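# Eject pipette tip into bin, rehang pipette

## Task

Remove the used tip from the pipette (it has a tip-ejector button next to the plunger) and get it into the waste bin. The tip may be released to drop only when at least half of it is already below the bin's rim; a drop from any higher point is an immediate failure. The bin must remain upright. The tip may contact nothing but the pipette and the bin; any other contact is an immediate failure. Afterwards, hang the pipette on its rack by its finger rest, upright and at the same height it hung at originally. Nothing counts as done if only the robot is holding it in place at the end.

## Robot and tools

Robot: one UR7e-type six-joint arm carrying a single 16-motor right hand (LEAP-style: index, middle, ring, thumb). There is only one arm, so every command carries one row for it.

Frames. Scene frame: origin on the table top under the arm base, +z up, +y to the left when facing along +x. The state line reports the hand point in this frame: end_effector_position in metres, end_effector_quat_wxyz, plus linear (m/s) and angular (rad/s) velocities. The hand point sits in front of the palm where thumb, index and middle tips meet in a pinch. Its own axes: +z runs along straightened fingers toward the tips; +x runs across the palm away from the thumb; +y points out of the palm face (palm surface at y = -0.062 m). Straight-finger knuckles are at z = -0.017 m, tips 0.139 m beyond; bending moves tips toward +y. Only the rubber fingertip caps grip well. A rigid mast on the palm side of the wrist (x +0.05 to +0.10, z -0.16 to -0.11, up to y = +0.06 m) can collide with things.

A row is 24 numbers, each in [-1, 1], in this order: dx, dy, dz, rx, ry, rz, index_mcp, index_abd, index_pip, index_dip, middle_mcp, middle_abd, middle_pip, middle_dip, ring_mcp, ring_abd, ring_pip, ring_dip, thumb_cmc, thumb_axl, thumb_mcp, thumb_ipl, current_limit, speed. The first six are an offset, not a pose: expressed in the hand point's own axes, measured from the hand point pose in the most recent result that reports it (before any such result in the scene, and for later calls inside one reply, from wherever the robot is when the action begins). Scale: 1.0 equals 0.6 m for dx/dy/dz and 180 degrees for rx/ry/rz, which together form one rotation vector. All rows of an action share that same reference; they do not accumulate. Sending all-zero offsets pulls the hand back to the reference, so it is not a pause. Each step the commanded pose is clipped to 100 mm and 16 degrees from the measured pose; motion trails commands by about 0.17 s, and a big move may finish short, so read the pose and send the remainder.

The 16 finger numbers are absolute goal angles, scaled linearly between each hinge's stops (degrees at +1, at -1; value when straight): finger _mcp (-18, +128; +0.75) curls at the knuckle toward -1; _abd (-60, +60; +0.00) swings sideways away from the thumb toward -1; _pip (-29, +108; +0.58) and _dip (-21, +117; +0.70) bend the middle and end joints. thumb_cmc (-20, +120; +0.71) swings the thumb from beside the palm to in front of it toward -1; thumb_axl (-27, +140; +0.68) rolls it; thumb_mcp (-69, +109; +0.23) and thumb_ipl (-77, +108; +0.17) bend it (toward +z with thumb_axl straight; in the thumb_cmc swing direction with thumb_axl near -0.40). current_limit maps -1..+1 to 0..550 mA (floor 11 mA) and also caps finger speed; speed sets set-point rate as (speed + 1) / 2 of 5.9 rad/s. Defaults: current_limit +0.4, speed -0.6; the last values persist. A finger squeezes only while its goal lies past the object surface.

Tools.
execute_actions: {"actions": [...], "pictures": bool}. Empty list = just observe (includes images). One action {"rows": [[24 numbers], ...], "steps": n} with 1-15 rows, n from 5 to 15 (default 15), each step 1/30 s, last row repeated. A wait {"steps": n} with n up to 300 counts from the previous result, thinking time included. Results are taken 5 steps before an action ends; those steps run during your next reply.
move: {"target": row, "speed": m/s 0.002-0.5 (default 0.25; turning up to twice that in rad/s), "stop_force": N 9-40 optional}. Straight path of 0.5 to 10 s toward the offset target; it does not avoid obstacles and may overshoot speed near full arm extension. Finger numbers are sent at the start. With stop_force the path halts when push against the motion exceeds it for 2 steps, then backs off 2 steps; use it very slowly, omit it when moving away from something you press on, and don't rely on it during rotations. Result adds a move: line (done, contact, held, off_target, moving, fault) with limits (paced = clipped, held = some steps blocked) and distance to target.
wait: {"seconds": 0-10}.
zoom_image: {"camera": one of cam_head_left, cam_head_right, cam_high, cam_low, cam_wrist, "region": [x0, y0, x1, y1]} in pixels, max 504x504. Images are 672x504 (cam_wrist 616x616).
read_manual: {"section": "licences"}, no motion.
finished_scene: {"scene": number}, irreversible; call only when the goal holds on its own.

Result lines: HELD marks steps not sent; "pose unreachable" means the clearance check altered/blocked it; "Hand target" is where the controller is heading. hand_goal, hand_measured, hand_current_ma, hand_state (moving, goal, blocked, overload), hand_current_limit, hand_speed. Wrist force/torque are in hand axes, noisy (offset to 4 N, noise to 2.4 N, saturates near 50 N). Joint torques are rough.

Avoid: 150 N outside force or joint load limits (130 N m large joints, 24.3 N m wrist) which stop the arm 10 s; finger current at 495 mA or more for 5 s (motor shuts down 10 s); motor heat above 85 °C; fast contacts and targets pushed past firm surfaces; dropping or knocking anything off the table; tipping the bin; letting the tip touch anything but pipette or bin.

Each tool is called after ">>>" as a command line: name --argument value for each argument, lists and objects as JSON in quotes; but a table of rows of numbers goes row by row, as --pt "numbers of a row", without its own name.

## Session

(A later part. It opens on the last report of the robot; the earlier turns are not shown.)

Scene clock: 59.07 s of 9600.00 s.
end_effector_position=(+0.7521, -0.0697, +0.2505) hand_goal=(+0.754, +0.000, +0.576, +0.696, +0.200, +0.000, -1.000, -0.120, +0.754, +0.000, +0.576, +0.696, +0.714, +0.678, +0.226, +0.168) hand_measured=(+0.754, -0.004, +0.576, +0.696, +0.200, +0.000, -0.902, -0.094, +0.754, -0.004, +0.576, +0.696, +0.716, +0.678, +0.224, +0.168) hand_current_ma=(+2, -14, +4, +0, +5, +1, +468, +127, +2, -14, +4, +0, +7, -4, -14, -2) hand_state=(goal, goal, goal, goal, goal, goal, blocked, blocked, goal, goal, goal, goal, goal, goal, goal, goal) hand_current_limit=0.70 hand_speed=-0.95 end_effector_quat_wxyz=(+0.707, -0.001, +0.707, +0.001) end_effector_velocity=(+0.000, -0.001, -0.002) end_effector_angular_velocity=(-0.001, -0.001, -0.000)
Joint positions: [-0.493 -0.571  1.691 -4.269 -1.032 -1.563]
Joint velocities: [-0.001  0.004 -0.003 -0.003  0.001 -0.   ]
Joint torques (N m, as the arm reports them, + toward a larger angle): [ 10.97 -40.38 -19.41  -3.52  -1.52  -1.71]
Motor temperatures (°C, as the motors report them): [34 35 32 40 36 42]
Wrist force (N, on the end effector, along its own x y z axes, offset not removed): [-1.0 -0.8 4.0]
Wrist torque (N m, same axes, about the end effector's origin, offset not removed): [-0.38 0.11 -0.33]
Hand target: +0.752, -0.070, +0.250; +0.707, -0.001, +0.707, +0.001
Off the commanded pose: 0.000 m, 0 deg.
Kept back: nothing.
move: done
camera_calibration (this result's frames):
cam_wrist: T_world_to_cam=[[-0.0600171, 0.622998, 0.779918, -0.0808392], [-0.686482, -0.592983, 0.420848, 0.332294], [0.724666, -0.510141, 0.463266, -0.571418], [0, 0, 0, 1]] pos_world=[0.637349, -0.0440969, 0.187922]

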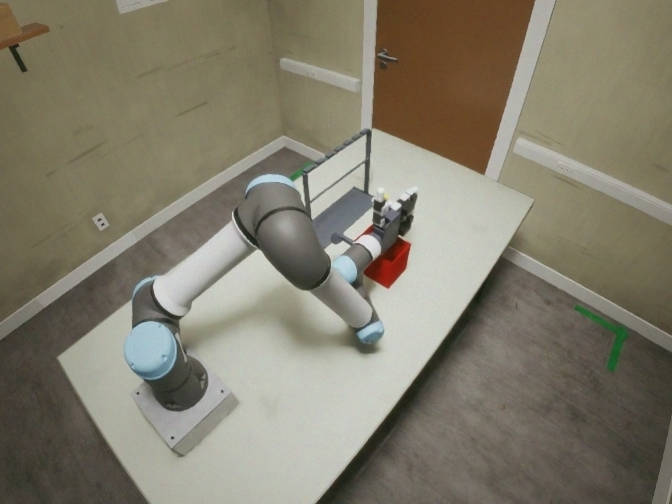

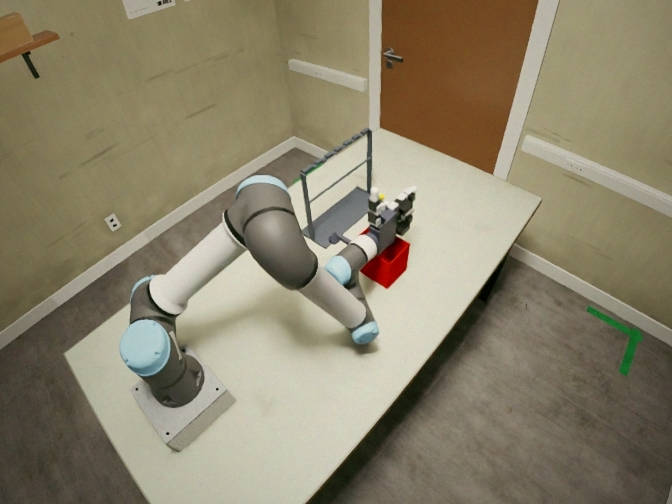

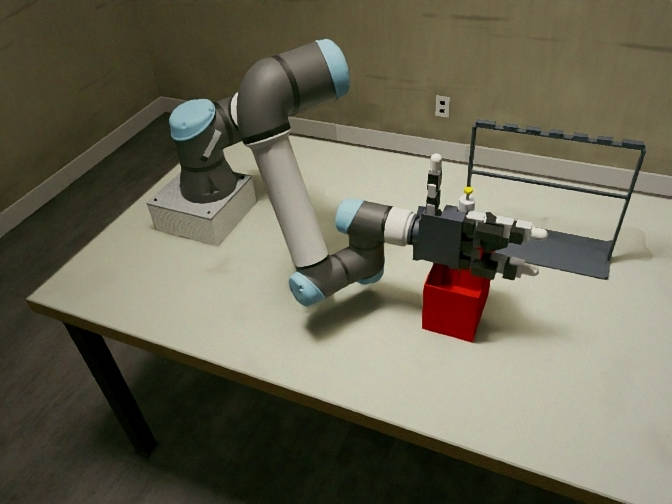

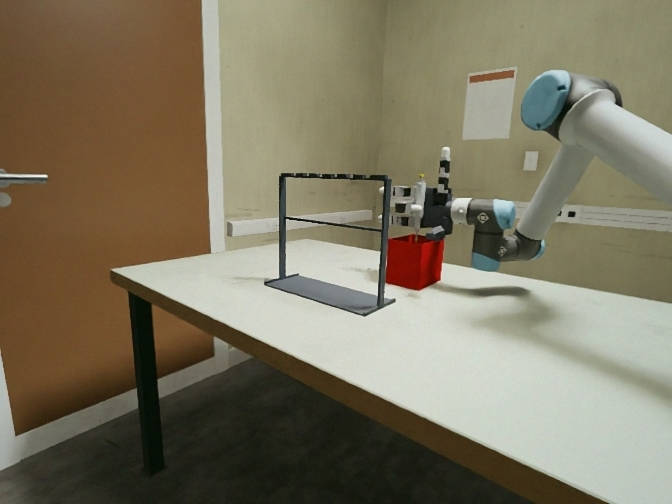

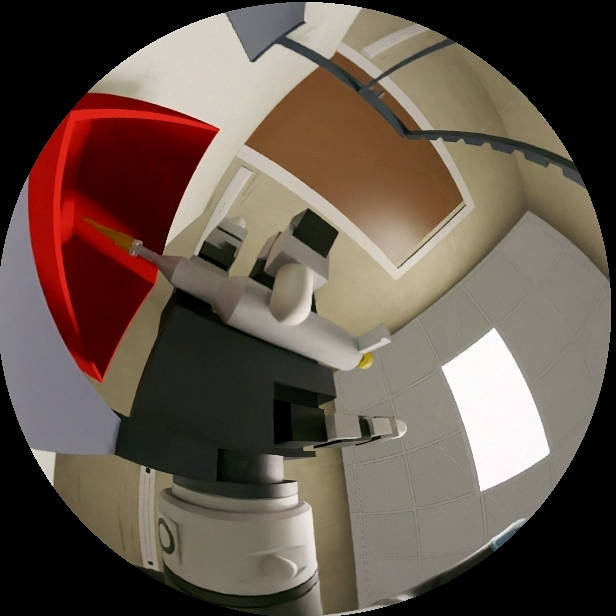

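>>> move --target '[0, 0, 0, 0, 0, 0, 0.754, 0, 0.576, 0.696, 0.3, 0, -1.0, -0.2, 0.754, 0, 0.576, 0.696, 0.714, 0.678, 0.226, 0.168, 0.7, -0.95]' --speed 0.01

>>> zoom_image --camera "cam_high" --region '[410, 135, 520, 245]'

>>> zoom_image --camera "cam_wrist" --region '[200, 200, 420, 420]'

Scene clock: 61.43 s of 9600.00 s.
end_effector_position=(+0.7521, -0.0697, +0.2505) hand_goal=(+0.754, +0.000, +0.576, +0.696, +0.300, +0.000, -1.000, -0.200, +0.754, +0.000, +0.576, +0.696, +0.714, +0.678, +0.226, +0.168) hand_measured=(+0.754, -0.004, +0.576, +0.696, +0.304, +0.000, -0.904, -0.114, +0.754, -0.004, +0.576, +0.696, +0.716, +0.678, +0.224, +0.168) hand_current_ma=(+2, -14, +4, +0, +20, +3, +467, +439, +2, -14, +4, +0, +7, -4, -14, -2) hand_state=(goal, goal, goal, goal, goal, goal, blocked, blocked, goal, goal, goal, goal, goal, goal, goal, goal) hand_current_limit=0.70 hand_speed=-0.95 end_effector_quat_wxyz=(+0.707, -0.001, +0.707, +0.001) end_effector_velocity=(-0.000, -0.000, +0.000) end_effector_angular_velocity=(+0.000, +0.000, -0.000)
Joint positions: [-0.493 -0.571  1.691 -4.269 -1.032 -1.563]
Joint velocities: [-0.001 -0.    -0.     0.     0.     0.   ]
Joint torques (N m, as the arm reports them, + toward a larger angle): [ 11.   -59.33  -0.1   -0.4   -1.45  -0.76]
Motor temperatures (°C, as the motors report them): [34 35 32 40 36 42]
Wrist force (N, on the end effector, along its own x y z axes, offset not removed): [-2.6 0.3 5.2]
Wrist torque (N m, same axes, about the end effector's origin, offset not removed): [-0.37 0.29 -0.62]
Hand target: +0.752, -0.070, +0.251; +0.707, -0.001, +0.707, +0.001
Off the commanded pose: 0.000 m, 0 deg.
Kept back: nothing.
move: done
camera_calibration (this result's frames):
cam_wrist: T_world_to_cam=[[-0.0600267, 0.623003, 0.779913, -0.0808334], [-0.686486, -0.592981, 0.420844, 0.332298], [0.724661, -0.510138, 0.463278, -0.571422], [0, 0, 0, 1]] pos_world=[0.637353, -0.0440974, 0.187924]

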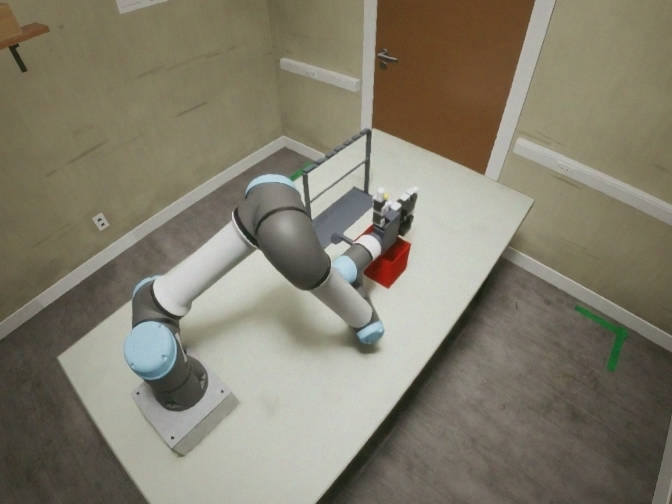

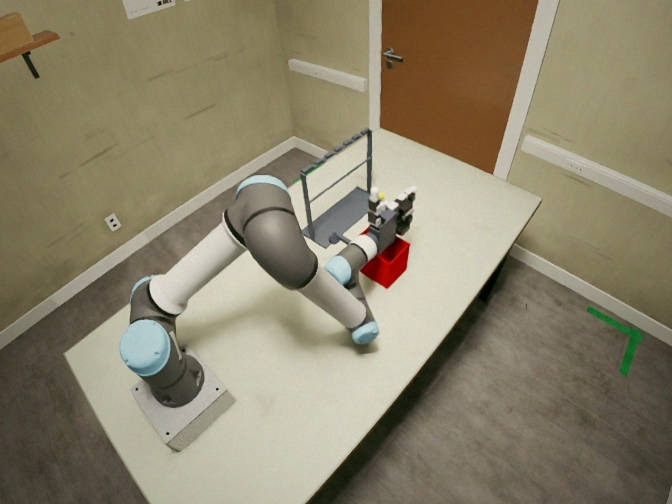

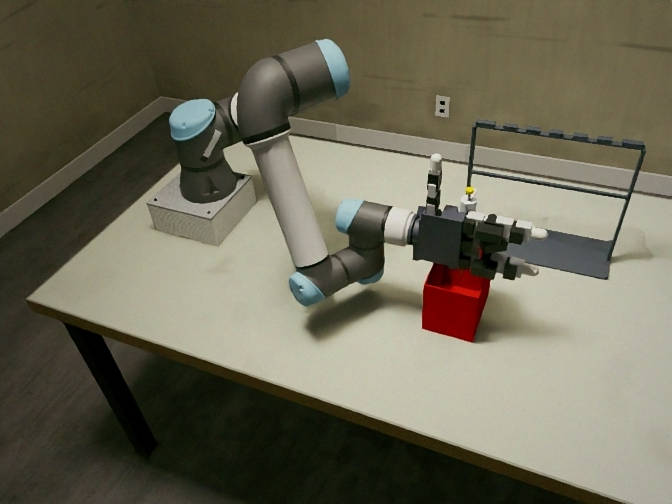

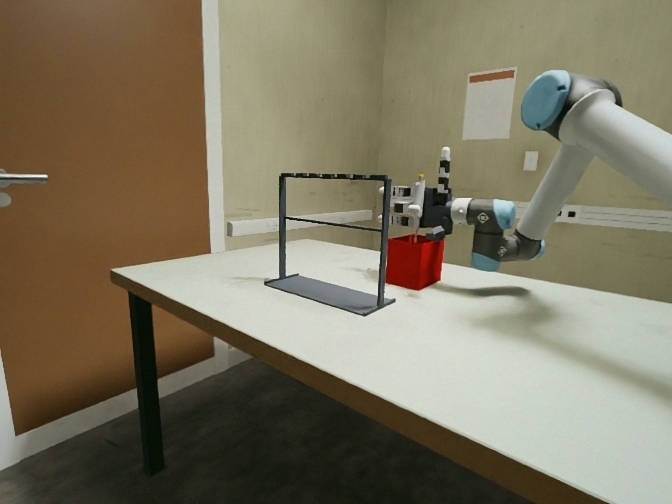

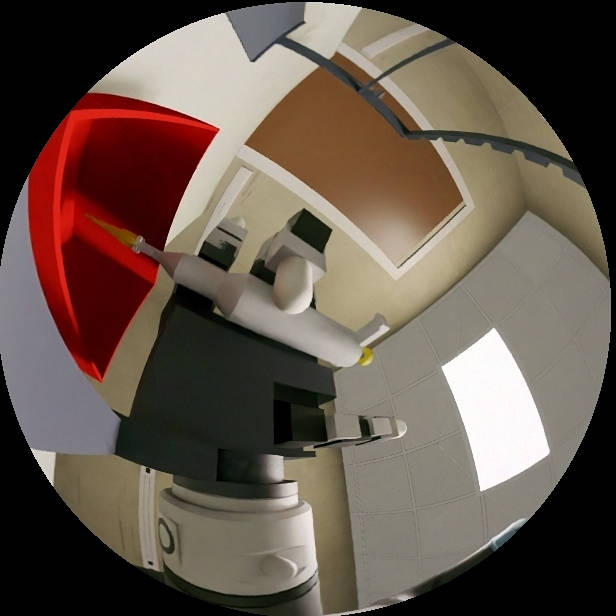

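Region (410, 135, 520, 245) of cam_high's 672x504 image, scaled by 4.582, with more detail than that image has.

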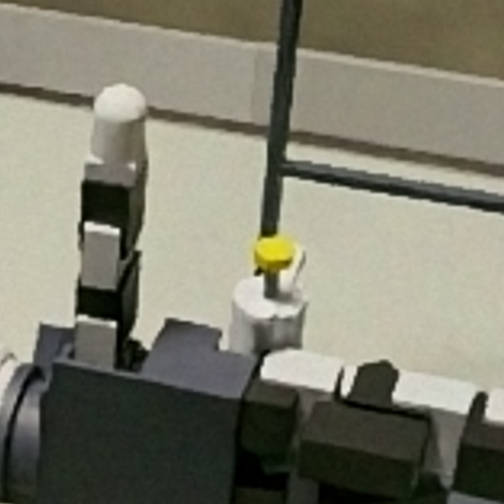

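Region (200, 200, 420, 420) of cam_wrist's 616x616 image, scaled by 2.291, with more detail than that image has.

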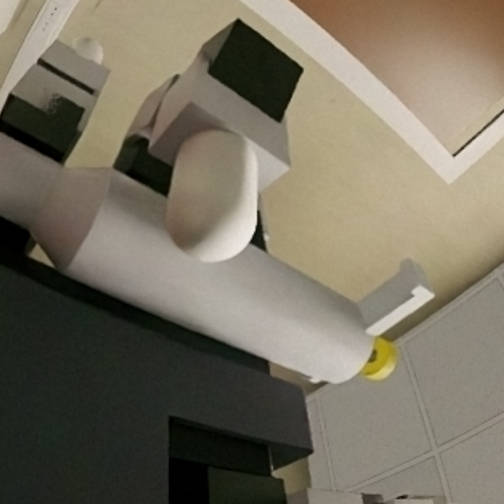

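>>> execute_actions --actions '[]'

Scene clock: 62.33 s of 9600.00 s.
end_effector_position=(+0.7521, -0.0697, +0.2505) hand_goal=(+0.754, +0.000, +0.576, +0.696, +0.300, +0.000, -1.000, -0.200, +0.754, +0.000, +0.576, +0.696, +0.714, +0.678, +0.226, +0.168) hand_measured=(+0.754, -0.004, +0.576, +0.696, +0.304, +0.000, -0.904, -0.114, +0.754, -0.004, +0.576, +0.696, +0.716, +0.678, +0.224, +0.168) hand_current_ma=(+2, -14, +4, +0, +20, +3, +468, +439, +2, -14, +4, +0, +7, -4, -14, -2) hand_state=(goal, goal, goal, goal, goal, goal, blocked, blocked, goal, goal, goal, goal, goal, goal, goal, goal) hand_current_limit=0.70 hand_speed=-0.95 end_effector_quat_wxyz=(+0.707, -0.001, +0.707, +0.001) end_effector_velocity=(+0.000, -0.001, +0.000) end_effector_angular_velocity=(-0.000, -0.000, +0.000)
Joint positions: [-0.493 -0.571  1.691 -4.269 -1.032 -1.563]
Joint velocities: [-0.001 -0.    -0.001  0.     0.001 -0.   ]
Joint torques (N m, as the arm reports them, + toward a larger angle): [  9.92 -59.1    0.02  -0.33  -1.22  -0.75]
Motor temperatures (°C, as the motors report them): [34 35 32 40 36 42]
Wrist force (N, on the end effector, along its own x y z axes, offset not removed): [-2.6 0.9 -1.3]
Wrist torque (N m, same axes, about the end effector's origin, offset not removed): [0.29 0.46 -0.51]
Hand target: +0.752, -0.070, +0.251; +0.707, -0.001, +0.707, +0.001
Off the commanded pose: 0.000 m, 0 deg.
Kept back: nothing.
Steps of this call (steps 1 to 27: nothing new was sent). Readings (end_effector_position | what the end effector reports):
1: (+0.7521, -0.0697, +0.2505) | hand_goal=(+0.754, +0.000, +0.576, +0.696, +0.300, +0.000, -1.000, -0.200, +0.754, +0.000, +0.576, +0.696, +0.714, +0.678, +0.226, +0.168) hand_measured=(+0.754, -0.004, +0.576, +0.696, +0.304, +0.000, -0.904, -0.114, +0.754, -0.004, +0.576, +0.696, +0.716, +0.678, +0.224, +0.168) hand_current_ma=(+2, -14, +4, +0, +20, +3, +467, +439, +2, -14, +4, +0, +7, -4, -14, -2) hand_state=(goal, goal, goal, goal, goal, goal, blocked, blocked, goal, goal, goal, goal, goal, goal, goal, goal) hand_current_limit=0.70 hand_speed=-0.95
2: (+0.7521, -0.0697, +0.2505) | hand_goal=(+0.754, +0.000, +0.576, +0.696, +0.300, +0.000, -1.000, -0.200, +0.754, +0.000, +0.576, +0.696, +0.714, +0.678, +0.226, +0.168) hand_measured=(+0.754, -0.004, +0.576, +0.696, +0.304, +0.000, -0.904, -0.114, +0.754, -0.004, +0.576, +0.696, +0.716, +0.678, +0.224, +0.168) hand_current_ma=(+2, -14, +4, +0, +20, +3, +468, +439, +2, -14, +4, +0, +7, -4, -14, -2) hand_state=(goal, goal, goal, goal, goal, goal, blocked, blocked, goal, goal, goal, goal, goal, goal, goal, goal) hand_current_limit=0.70 hand_speed=-0.95
4: (+0.7521, -0.0697, +0.2505) | hand_goal=(+0.754, +0.000, +0.576, +0.696, +0.300, +0.000, -1.000, -0.200, +0.754, +0.000, +0.576, +0.696, +0.714, +0.678, +0.226, +0.168) hand_measured=(+0.754, -0.004, +0.576, +0.696, +0.304, +0.000, -0.904, -0.114, +0.754, -0.004, +0.576, +0.696, +0.716, +0.678, +0.224, +0.168) hand_current_ma=(+2, -14, +4, +0, +20, +3, +467, +439, +2, -14, +4, +0, +7, -4, -14, -2) hand_state=(goal, goal, goal, goal, goal, goal, blocked, blocked, goal, goal, goal, goal, goal, goal, goal, goal) hand_current_limit=0.70 hand_speed=-0.95
8: (+0.7521, -0.0697, +0.2505) | hand_goal=(+0.754, +0.000, +0.576, +0.696, +0.300, +0.000, -1.000, -0.200, +0.754, +0.000, +0.576, +0.696, +0.714, +0.678, +0.226, +0.168) hand_measured=(+0.754, -0.004, +0.576, +0.696, +0.304, +0.000, -0.904, -0.114, +0.754, -0.004, +0.576, +0.696, +0.716, +0.678, +0.224, +0.168) hand_current_ma=(+2, -14, +4, +0, +20, +3, +468, +439, +2, -14, +4, +0, +7, -4, -14, -2) hand_state=(goal, goal, goal, goal, goal, goal, blocked, blocked, goal, goal, goal, goal, goal, goal, goal, goal) hand_current_limit=0.70 hand_speed=-0.95
27: the state above
camera_calibration (this result's frames):
cam_wrist: T_world_to_cam=[[-0.0600173, 0.622998, 0.779918, -0.0808401], [-0.686481, -0.592984, 0.420848, 0.332294], [0.724666, -0.510141, 0.463265, -0.571418], [0, 0, 0, 1]] pos_world=[0.637349, -0.0440953, 0.187922]

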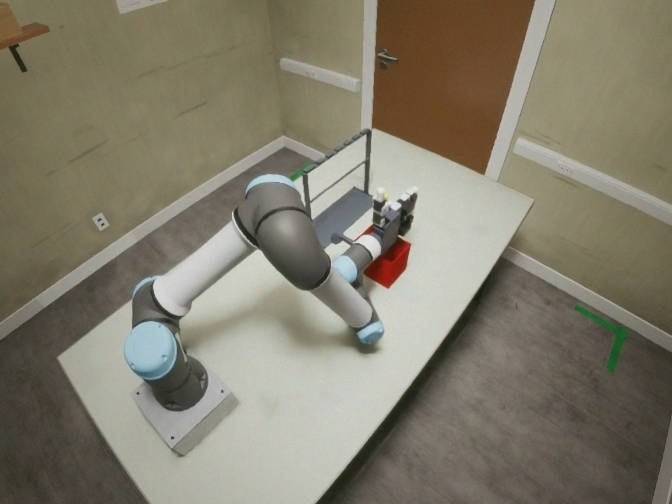

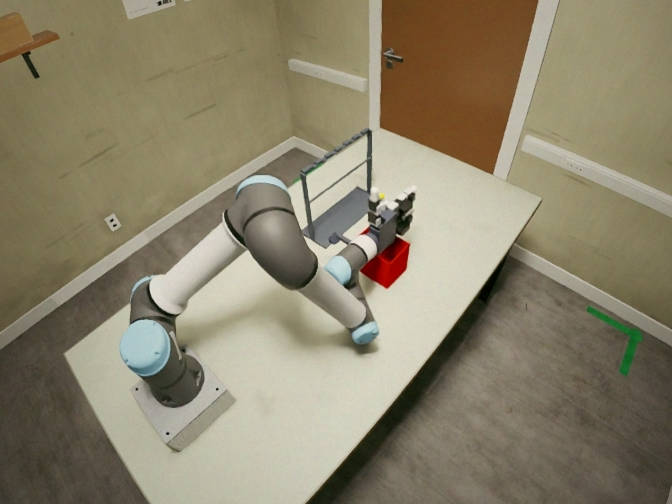

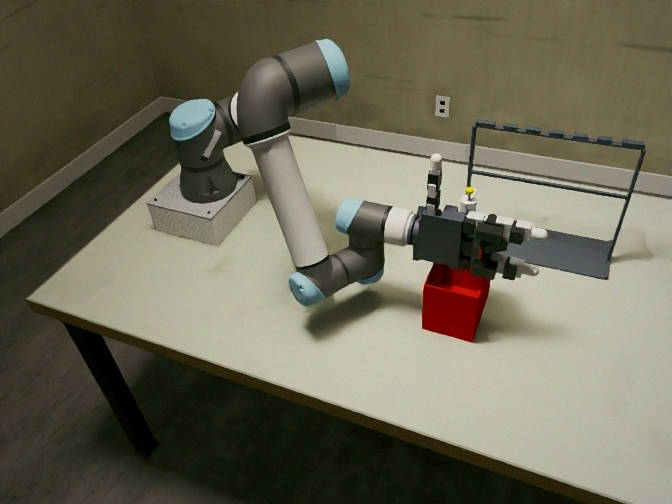

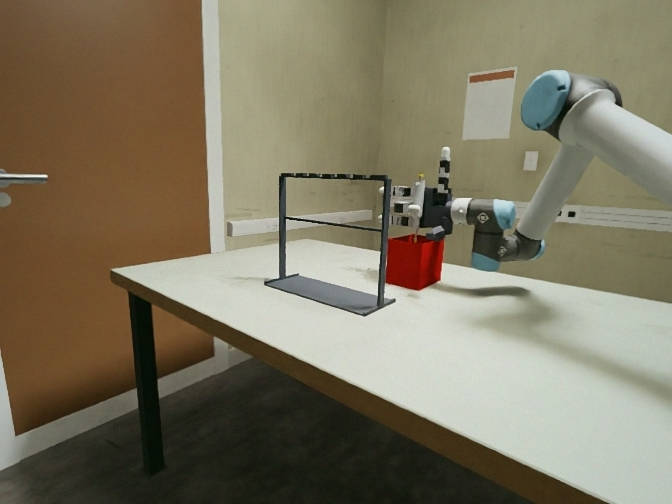

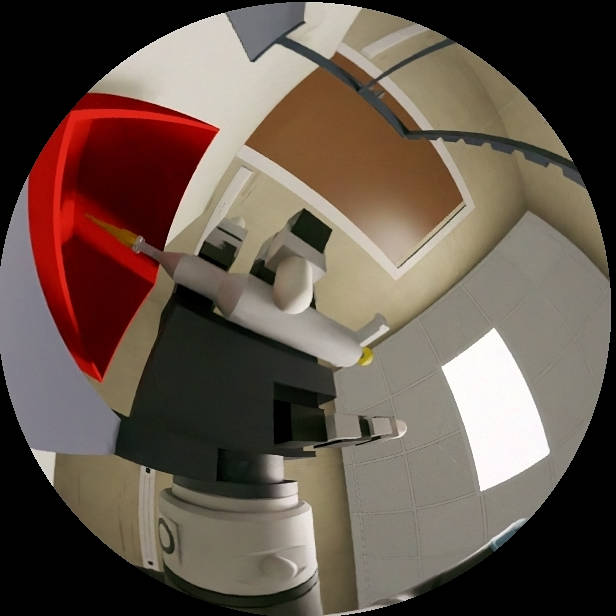

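>>> zoom_image --camera "cam_high" --region '[400, 140, 560, 300]'

>>> zoom_image --camera "cam_low" --region '[370, 140, 480, 250]'

Region (400, 140, 560, 300) of cam_high's 672x504 image, scaled by 3.150, with more detail than that image has.

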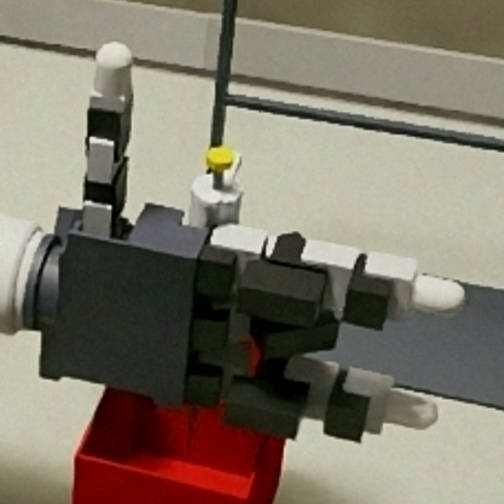

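Region (370, 140, 480, 250) of cam_low's 672x504 image, scaled by 4.582, with more detail than that image has.

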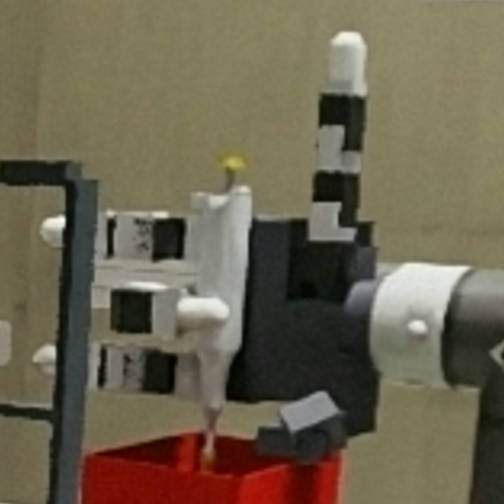

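>>> execute_actions --actions '[{"rows": [[0,0,0,0,0,0, 0.30,0,-0.6,-0.1, 0.30,0,-1.0,-0.2, 0.754,0,0.576,0.696, 0.78,0.678,0.226,-0.6, 0.7,-0.7]], "steps": 15}]'

>>> wait --seconds 1.5

Scene clock: 64.07 s of 9600.00 s.
end_effector_position=(+0.7521, -0.0697, +0.2505) hand_goal=(+0.300, +0.000, -0.600, -0.100, +0.300, +0.000, -1.000, -0.200, +0.754, +0.000, +0.576, +0.696, +0.780, +0.678, +0.226, -0.600) hand_measured=(+0.582, -0.004, +0.394, +0.514, +0.304, +0.000, -0.904, -0.114, +0.754, -0.004, +0.576, +0.696, +0.778, +0.678, +0.224, +0.032) hand_current_ma=(+52, -14, +54, +49, +20, +3, +467, +439, +2, -14, +4, +0, -6, -4, -13, +43) hand_state=(moving, goal, moving, moving, goal, goal, blocked, blocked, goal, goal, goal, goal, goal, goal, goal, moving) hand_current_limit=0.70 hand_speed=-0.70 end_effector_quat_wxyz=(+0.707, -0.001, +0.707, +0.001) end_effector_velocity=(-0.000, +0.001, +0.000) end_effector_angular_velocity=(-0.000, -0.001, +0.002)
Joint positions: [-0.493 -0.571  1.691 -4.269 -1.032 -1.563]
Joint velocities: [ 0.    -0.    -0.    -0.     0.002  0.   ]
Joint torques (N m, as the arm reports them, + toward a larger angle): [  8.72 -59.59  -0.48  -0.48  -1.11  -0.79]
Motor temperatures (°C, as the motors report them): [34 35 32 40 36 42]
Wrist force (N, on the end effector, along its own x y z axes, offset not removed): [-0.4 -3.4 -0.4]
Wrist torque (N m, same axes, about the end effector's origin, offset not removed): [-0.40 0.34 -0.27]
Steps of this call (steps 1 to 42: nothing new was sent; steps 43 to 52: the first 10 steps of this action). Readings (end_effector_position | what the end effector reports):
43: (+0.7521, -0.0697, +0.2505) | hand_goal=(+0.300, +0.000, -0.600, -0.100, +0.300, +0.000, -1.000, -0.200, +0.754, +0.000, +0.576, +0.696, +0.780, +0.678, +0.226, -0.600) hand_measured=(+0.754, -0.004, +0.576, +0.696, +0.304, +0.000, -0.904, -0.114, +0.754, -0.004, +0.576, +0.696, +0.716, +0.678, +0.224, +0.168) hand_current_ma=(+2, -14, +4, +0, +20, +3, +468, +439, +2, -14, +4, +0, +7, -4, -14, -2) hand_state=(moving, goal, moving, moving, goal, goal, blocked, blocked, goal, goal, goal, goal, moving, goal, goal, moving) hand_current_limit=0.70 hand_speed=-0.70
44: (+0.7521, -0.0697, +0.2505) | hand_goal=(+0.300, +0.000, -0.600, -0.100, +0.300, +0.000, -1.000, -0.200, +0.754, +0.000, +0.576, +0.696, +0.780, +0.678, +0.226, -0.600) hand_measured=(+0.754, -0.004, +0.576, +0.694, +0.304, +0.000, -0.904, -0.114, +0.754, -0.004, +0.576, +0.696, +0.716, +0.678, +0.224, +0.166) hand_current_ma=(+96, -14, +86, +75, +20, +3, +467, +439, +2, -14, +4, +0, -83, -4, -12, +71) hand_state=(moving, goal, moving, moving, goal, goal, blocked, blocked, goal, goal, goal, goal, moving, goal, goal, moving) hand_current_limit=0.70 hand_speed=-0.70
46: (+0.7521, -0.0697, +0.2505) | hand_goal=(+0.300, +0.000, -0.600, -0.100, +0.300, +0.000, -1.000, -0.200, +0.754, +0.000, +0.576, +0.696, +0.780, +0.678, +0.226, -0.600) hand_measured=(+0.724, -0.004, +0.542, +0.660, +0.304, +0.000, -0.904, -0.114, +0.754, -0.004, +0.576, +0.696, +0.748, +0.678, +0.224, +0.140) hand_current_ma=(+67, -14, +62, +54, +20, +3, +467, +439, +2, -14, +4, +0, -34, -4, -13, +49) hand_state=(moving, goal, moving, moving, goal, goal, blocked, blocked, goal, goal, goal, goal, moving, goal, goal, moving) hand_current_limit=0.70 hand_speed=-0.70
50: (+0.7521, -0.0697, +0.2505) | hand_goal=(+0.300, +0.000, -0.600, -0.100, +0.300, +0.000, -1.000, -0.200, +0.754, +0.000, +0.576, +0.696, +0.780, +0.678, +0.226, -0.600) hand_measured=(+0.630, -0.004, +0.444, +0.564, +0.304, +0.000, -0.904, -0.114, +0.754, -0.004, +0.576, +0.696, +0.778, +0.678, +0.224, +0.068) hand_current_ma=(+52, -14, +54, +49, +20, +3, +468, +439, +2, -14, +4, +0, -6, -4, -13, +44) hand_state=(moving, goal, moving, moving, goal, goal, blocked, blocked, goal, goal, goal, goal, goal, goal, goal, moving) hand_current_limit=0.70 hand_speed=-0.70
52: the state above

Scene clock: 65.73 s of 9600.00 s.
end_effector_position=(+0.7521, -0.0697, +0.2505) hand_goal=(+0.300, +0.000, -0.600, -0.100, +0.300, +0.000, -1.000, -0.200, +0.754, +0.000, +0.576, +0.696, +0.780, +0.678, +0.226, -0.600) hand_measured=(+0.302, -0.004, -0.596, -0.098, +0.304, +0.000, -0.904, -0.114, +0.754, -0.004, +0.576, +0.696, +0.778, +0.678, +0.224, -0.600) hand_current_ma=(+14, -14, +16, +15, +20, +3, +468, +439, +2, -14, +4, +0, -6, -4, -13, +4) hand_state=(goal, goal, goal, goal, goal, goal, blocked, blocked, goal, goal, goal, goal, goal, goal, goal, goal) hand_current_limit=0.70 hand_speed=-0.70 end_effector_quat_wxyz=(+0.707, -0.001, +0.707, +0.001) end_effector_velocity=(+0.000, -0.000, +0.000) end_effector_angular_velocity=(-0.000, +0.000, -0.000)
Joint positions: [-0.493 -0.571  1.691 -4.269 -1.032 -1.563]
Joint velocities: [-0. -0. -0.  0.  0. -0.]
Joint torques (N m, as the arm reports them, + toward a larger angle): [  7.96 -59.71   0.09  -0.52  -0.94  -0.8 ]
Motor temperatures (°C, as the motors report them): [34 35 32 40 36 42]
Wrist force (N, on the end effector, along its own x y z axes, offset not removed): [1.5 -3.3 1.1]
Wrist torque (N m, same axes, about the end effector's origin, offset not removed): [-0.56 -0.16 -0.46]
Hand target: +0.752, -0.070, +0.251; +0.707, -0.001, +0.707, +0.001
Off the commanded pose: 0.000 m, 0 deg.
Kept back: nothing.
Steps of this call (steps 1 to 5: the last 5 steps of your previous action; steps 6 to 50: nothing new was sent). Readings (end_effector_position | what the end effector reports):
1: (+0.7521, -0.0697, +0.2505) | hand_goal=(+0.300, +0.000, -0.600, -0.100, +0.300, +0.000, -1.000, -0.200, +0.754, +0.000, +0.576, +0.696, +0.780, +0.678, +0.226, -0.600) hand_measured=(+0.560, -0.004, +0.370, +0.490, +0.304, +0.000, -0.904, -0.114, +0.754, -0.004, +0.576, +0.696, +0.778, +0.678, +0.224, +0.014) hand_current_ma=(+52, -14, +54, +49, +20, +3, +468, +439, +2, -14, +4, +0, -6, -4, -13, +43) hand_state=(moving, goal, moving, moving, goal, goal, blocked, blocked, goal, goal, goal, goal, goal, goal, goal, moving) hand_current_limit=0.70 hand_speed=-0.70
2: (+0.7521, -0.0697, +0.2505) | hand_goal=(+0.300, +0.000, -0.600, -0.100, +0.300, +0.000, -1.000, -0.200, +0.754, +0.000, +0.576, +0.696, +0.780, +0.678, +0.226, -0.600) hand_measured=(+0.536, -0.004, +0.346, +0.466, +0.304, +0.000, -0.904, -0.114, +0.754, -0.004, +0.576, +0.696, +0.778, +0.678, +0.224, -0.006) hand_current_ma=(+52, -14, +54, +49, +20, +3, +467, +439, +2, -14, +4, +0, -6, -4, -13, +42) hand_state=(moving, goal, moving, moving, goal, goal, blocked, blocked, goal, goal, goal, goal, goal, goal, goal, moving) hand_current_limit=0.70 hand_speed=-0.70
4: (+0.7521, -0.0697, +0.2505) | hand_goal=(+0.300, +0.000, -0.600, -0.100, +0.300, +0.000, -1.000, -0.200, +0.754, +0.000, +0.576, +0.696, +0.780, +0.678, +0.226, -0.600) hand_measured=(+0.490, -0.004, +0.296, +0.416, +0.304, +0.000, -0.904, -0.114, +0.754, -0.004, +0.576, +0.696, +0.778, +0.678, +0.224, -0.042) hand_current_ma=(+52, -14, +54, +49, +20, +3, +468, +439, +2, -14, +4, +0, -6, -4, -13, +42) hand_state=(moving, goal, moving, moving, goal, goal, blocked, blocked, goal, goal, goal, goal, goal, goal, goal, moving) hand_current_limit=0.70 hand_speed=-0.70
8: (+0.7521, -0.0697, +0.2505) | hand_goal=(+0.300, +0.000, -0.600, -0.100, +0.300, +0.000, -1.000, -0.200, +0.754, +0.000, +0.576, +0.696, +0.780, +0.678, +0.226, -0.600) hand_measured=(+0.398, -0.004, +0.198, +0.318, +0.304, +0.000, -0.904, -0.114, +0.754, -0.004, +0.576, +0.696, +0.778, +0.678, +0.224, -0.116) hand_current_ma=(+52, -14, +54, +49, +20, +3, +467, +439, +2, -14, +4, +0, -6, -4, -13, +41) hand_state=(moving, goal, moving, moving, goal, goal, blocked, blocked, goal, goal, goal, goal, goal, goal, goal, moving) hand_current_limit=0.70 hand_speed=-0.70
50: the state above
camera_calibration (this result's frames):
cam_wrist: T_world_to_cam=[[-0.0600176, 0.622998, 0.779918, -0.08084], [-0.686482, -0.592984, 0.420848, 0.332294], [0.724666, -0.510141, 0.463266, -0.571418], [0, 0, 0, 1]] pos_world=[0.637349, -0.0440953, 0.187922]

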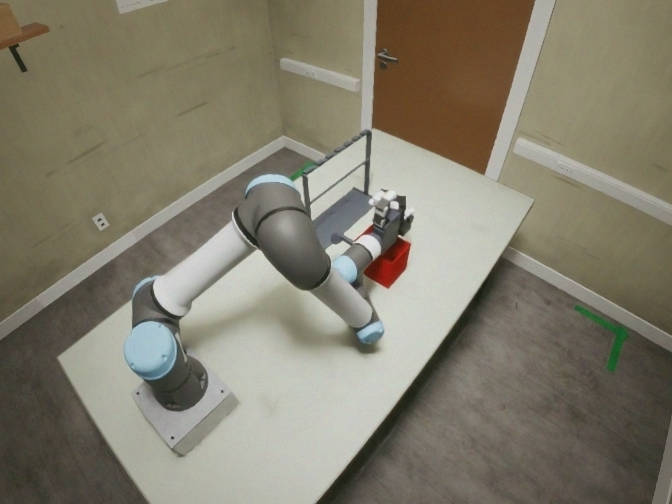

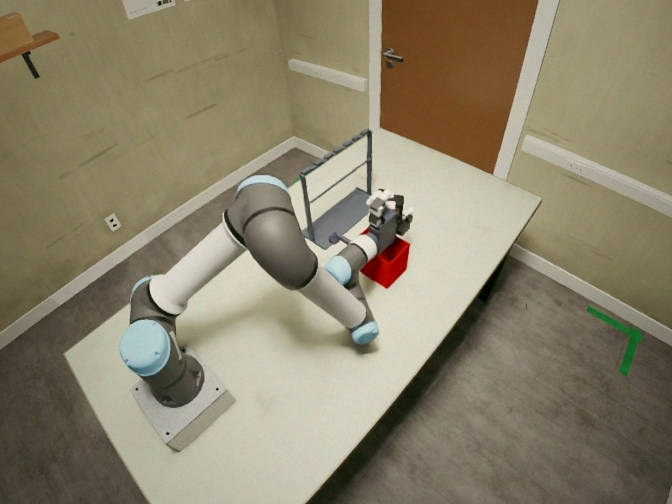

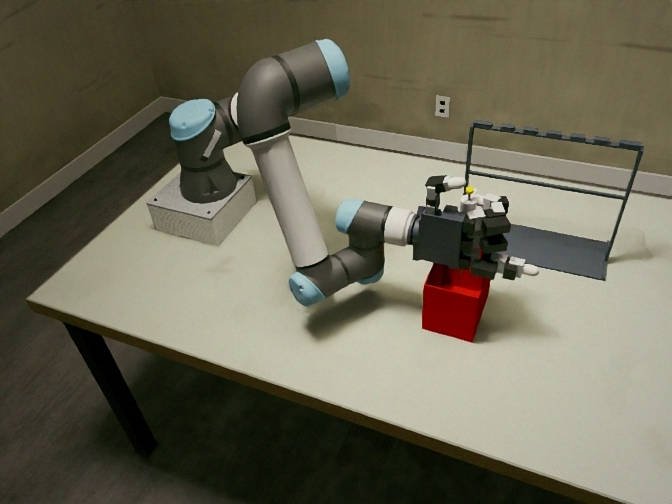

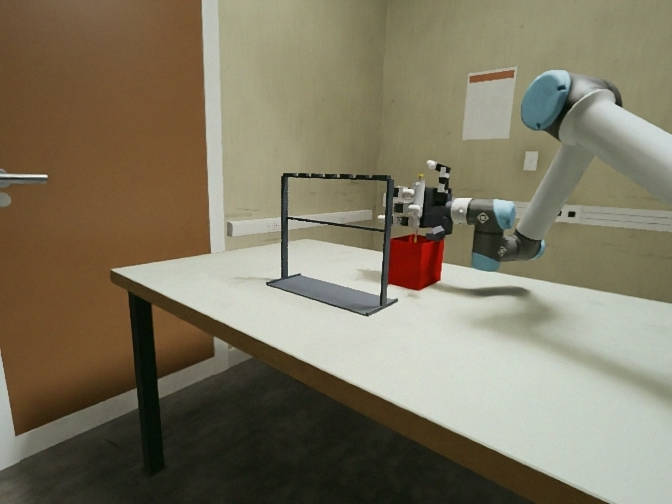

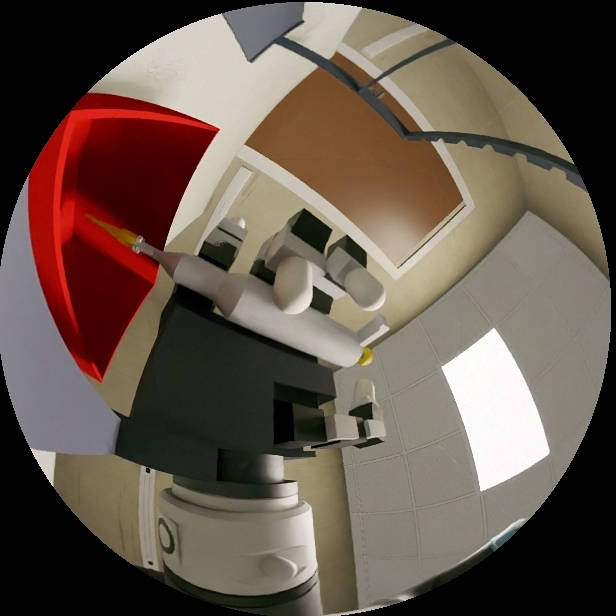

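>>> move --target '[0,0,0,0,0,0, 0.30,0,-1.0,-0.2, 0.30,0,-1.0,-0.2, 0.754,0,0.576,0.696, 0.78,0.678,0.226,-0.78, 0.7,-0.85]'

>>> zoom_image --camera "cam_high" --region '[410, 150, 530, 250]'

>>> zoom_image --camera "cam_head_right" --region '[340, 170, 440, 260]'

Scene clock: 67.13 s of 9600.00 s.
end_effector_position=(+0.7521, -0.0697, +0.2505) hand_goal=(+0.300, +0.000, -1.000, -0.200, +0.300, +0.000, -1.000, -0.200, +0.754, +0.000, +0.576, +0.696, +0.780, +0.678, +0.226, -0.780) hand_measured=(+0.310, -0.004, -0.858, -0.180, +0.302, +0.000, -0.904, -0.114, +0.754, -0.004, +0.576, +0.696, +0.778, +0.678, +0.224, -0.780) hand_current_ma=(+52, -14, +467, +102, +10, +3, +468, +439, +2, -14, +4, +0, -6, -4, -13, +3) hand_state=(goal, goal, blocked, blocked, goal, goal, blocked, blocked, goal, goal, goal, goal, goal, goal, goal, goal) hand_current_limit=0.70 hand_speed=-0.85 end_effector_quat_wxyz=(+0.707, -0.001, +0.707, +0.001) end_effector_velocity=(-0.000, -0.000, -0.000) end_effector_angular_velocity=(-0.000, -0.000, -0.000)
Joint positions: [-0.493 -0.571  1.691 -4.269 -1.032 -1.563]
Joint velocities: [-0.  0. -0. -0.  0.  0.]
Joint torques (N m, as the arm reports them, + toward a larger angle): [  6.96 -58.46  -0.68  -0.21  -1.09  -0.7 ]
Motor temperatures (°C, as the motors report them): [34 35 32 40 36 42]
Wrist force (N, on the end effector, along its own x y z axes, offset not removed): [0.3 -2.3 2.0]
Wrist torque (N m, same axes, about the end effector's origin, offset not removed): [-0.70 0.11 -0.19]
Hand target: +0.752, -0.070, +0.251; +0.707, -0.001, +0.707, +0.001
Off the commanded pose: 0.000 m, 0 deg.
Kept back: nothing.
move: done
camera_calibration (this result's frames):
cam_wrist: T_world_to_cam=[[-0.0600174, 0.622998, 0.779918, -0.0808401], [-0.686481, -0.592984, 0.420848, 0.332294], [0.724666, -0.510141, 0.463266, -0.571418], [0, 0, 0, 1]] pos_world=[0.637349, -0.0440953, 0.187922]

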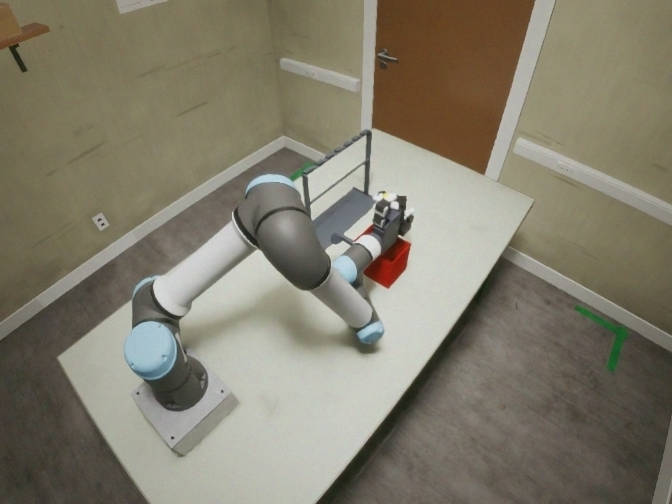

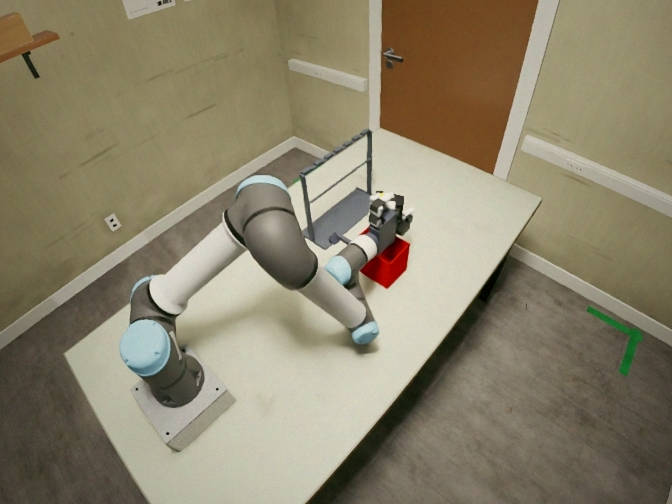

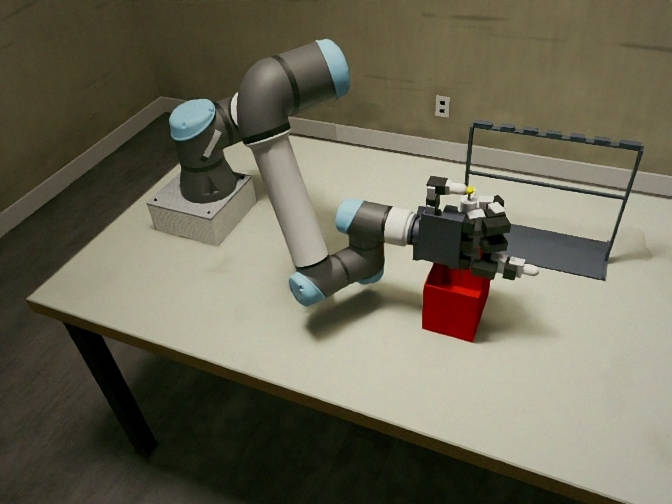

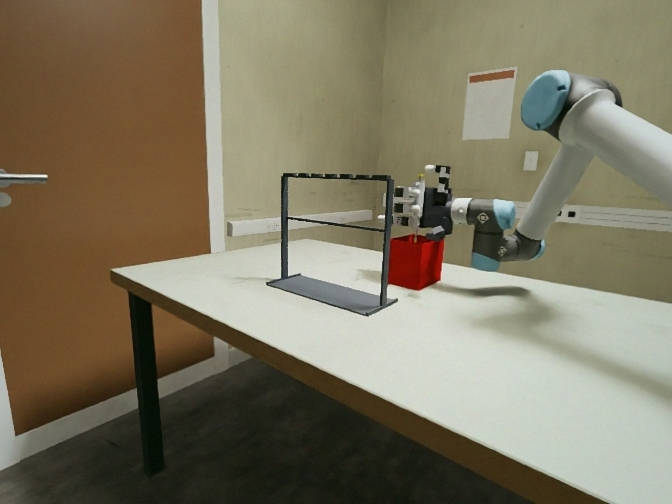

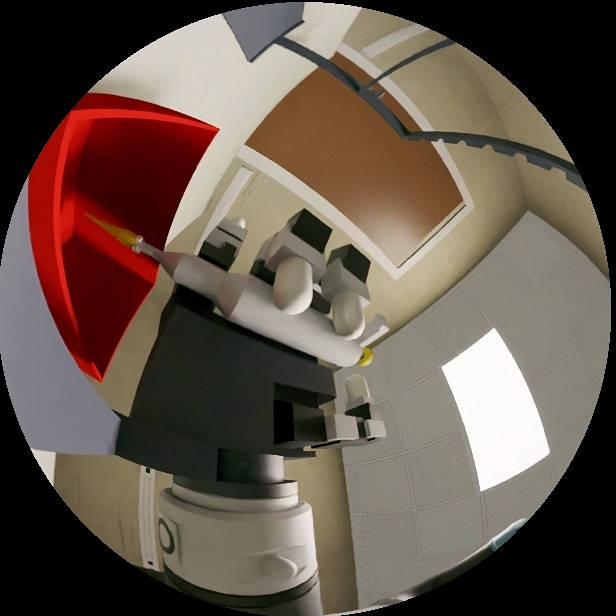

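Region (410, 150, 530, 250) of cam_high's 672x504 image, scaled by 4.200, with more detail than that image has.

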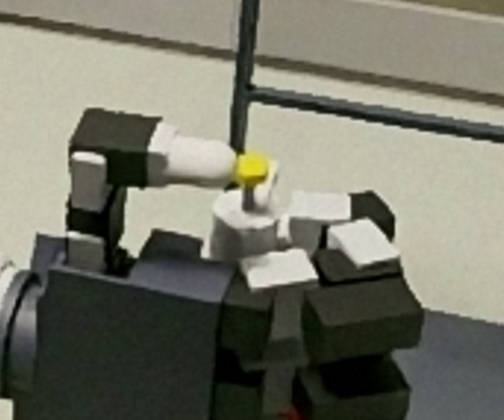

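Region (340, 170, 440, 260) of cam_head_right's 672x504 image, scaled by 5.040, with more detail than that image has; it fills the top 454 rows of this view, and the rest is white.

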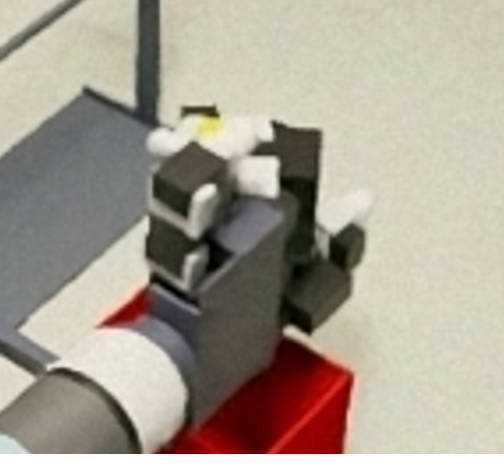

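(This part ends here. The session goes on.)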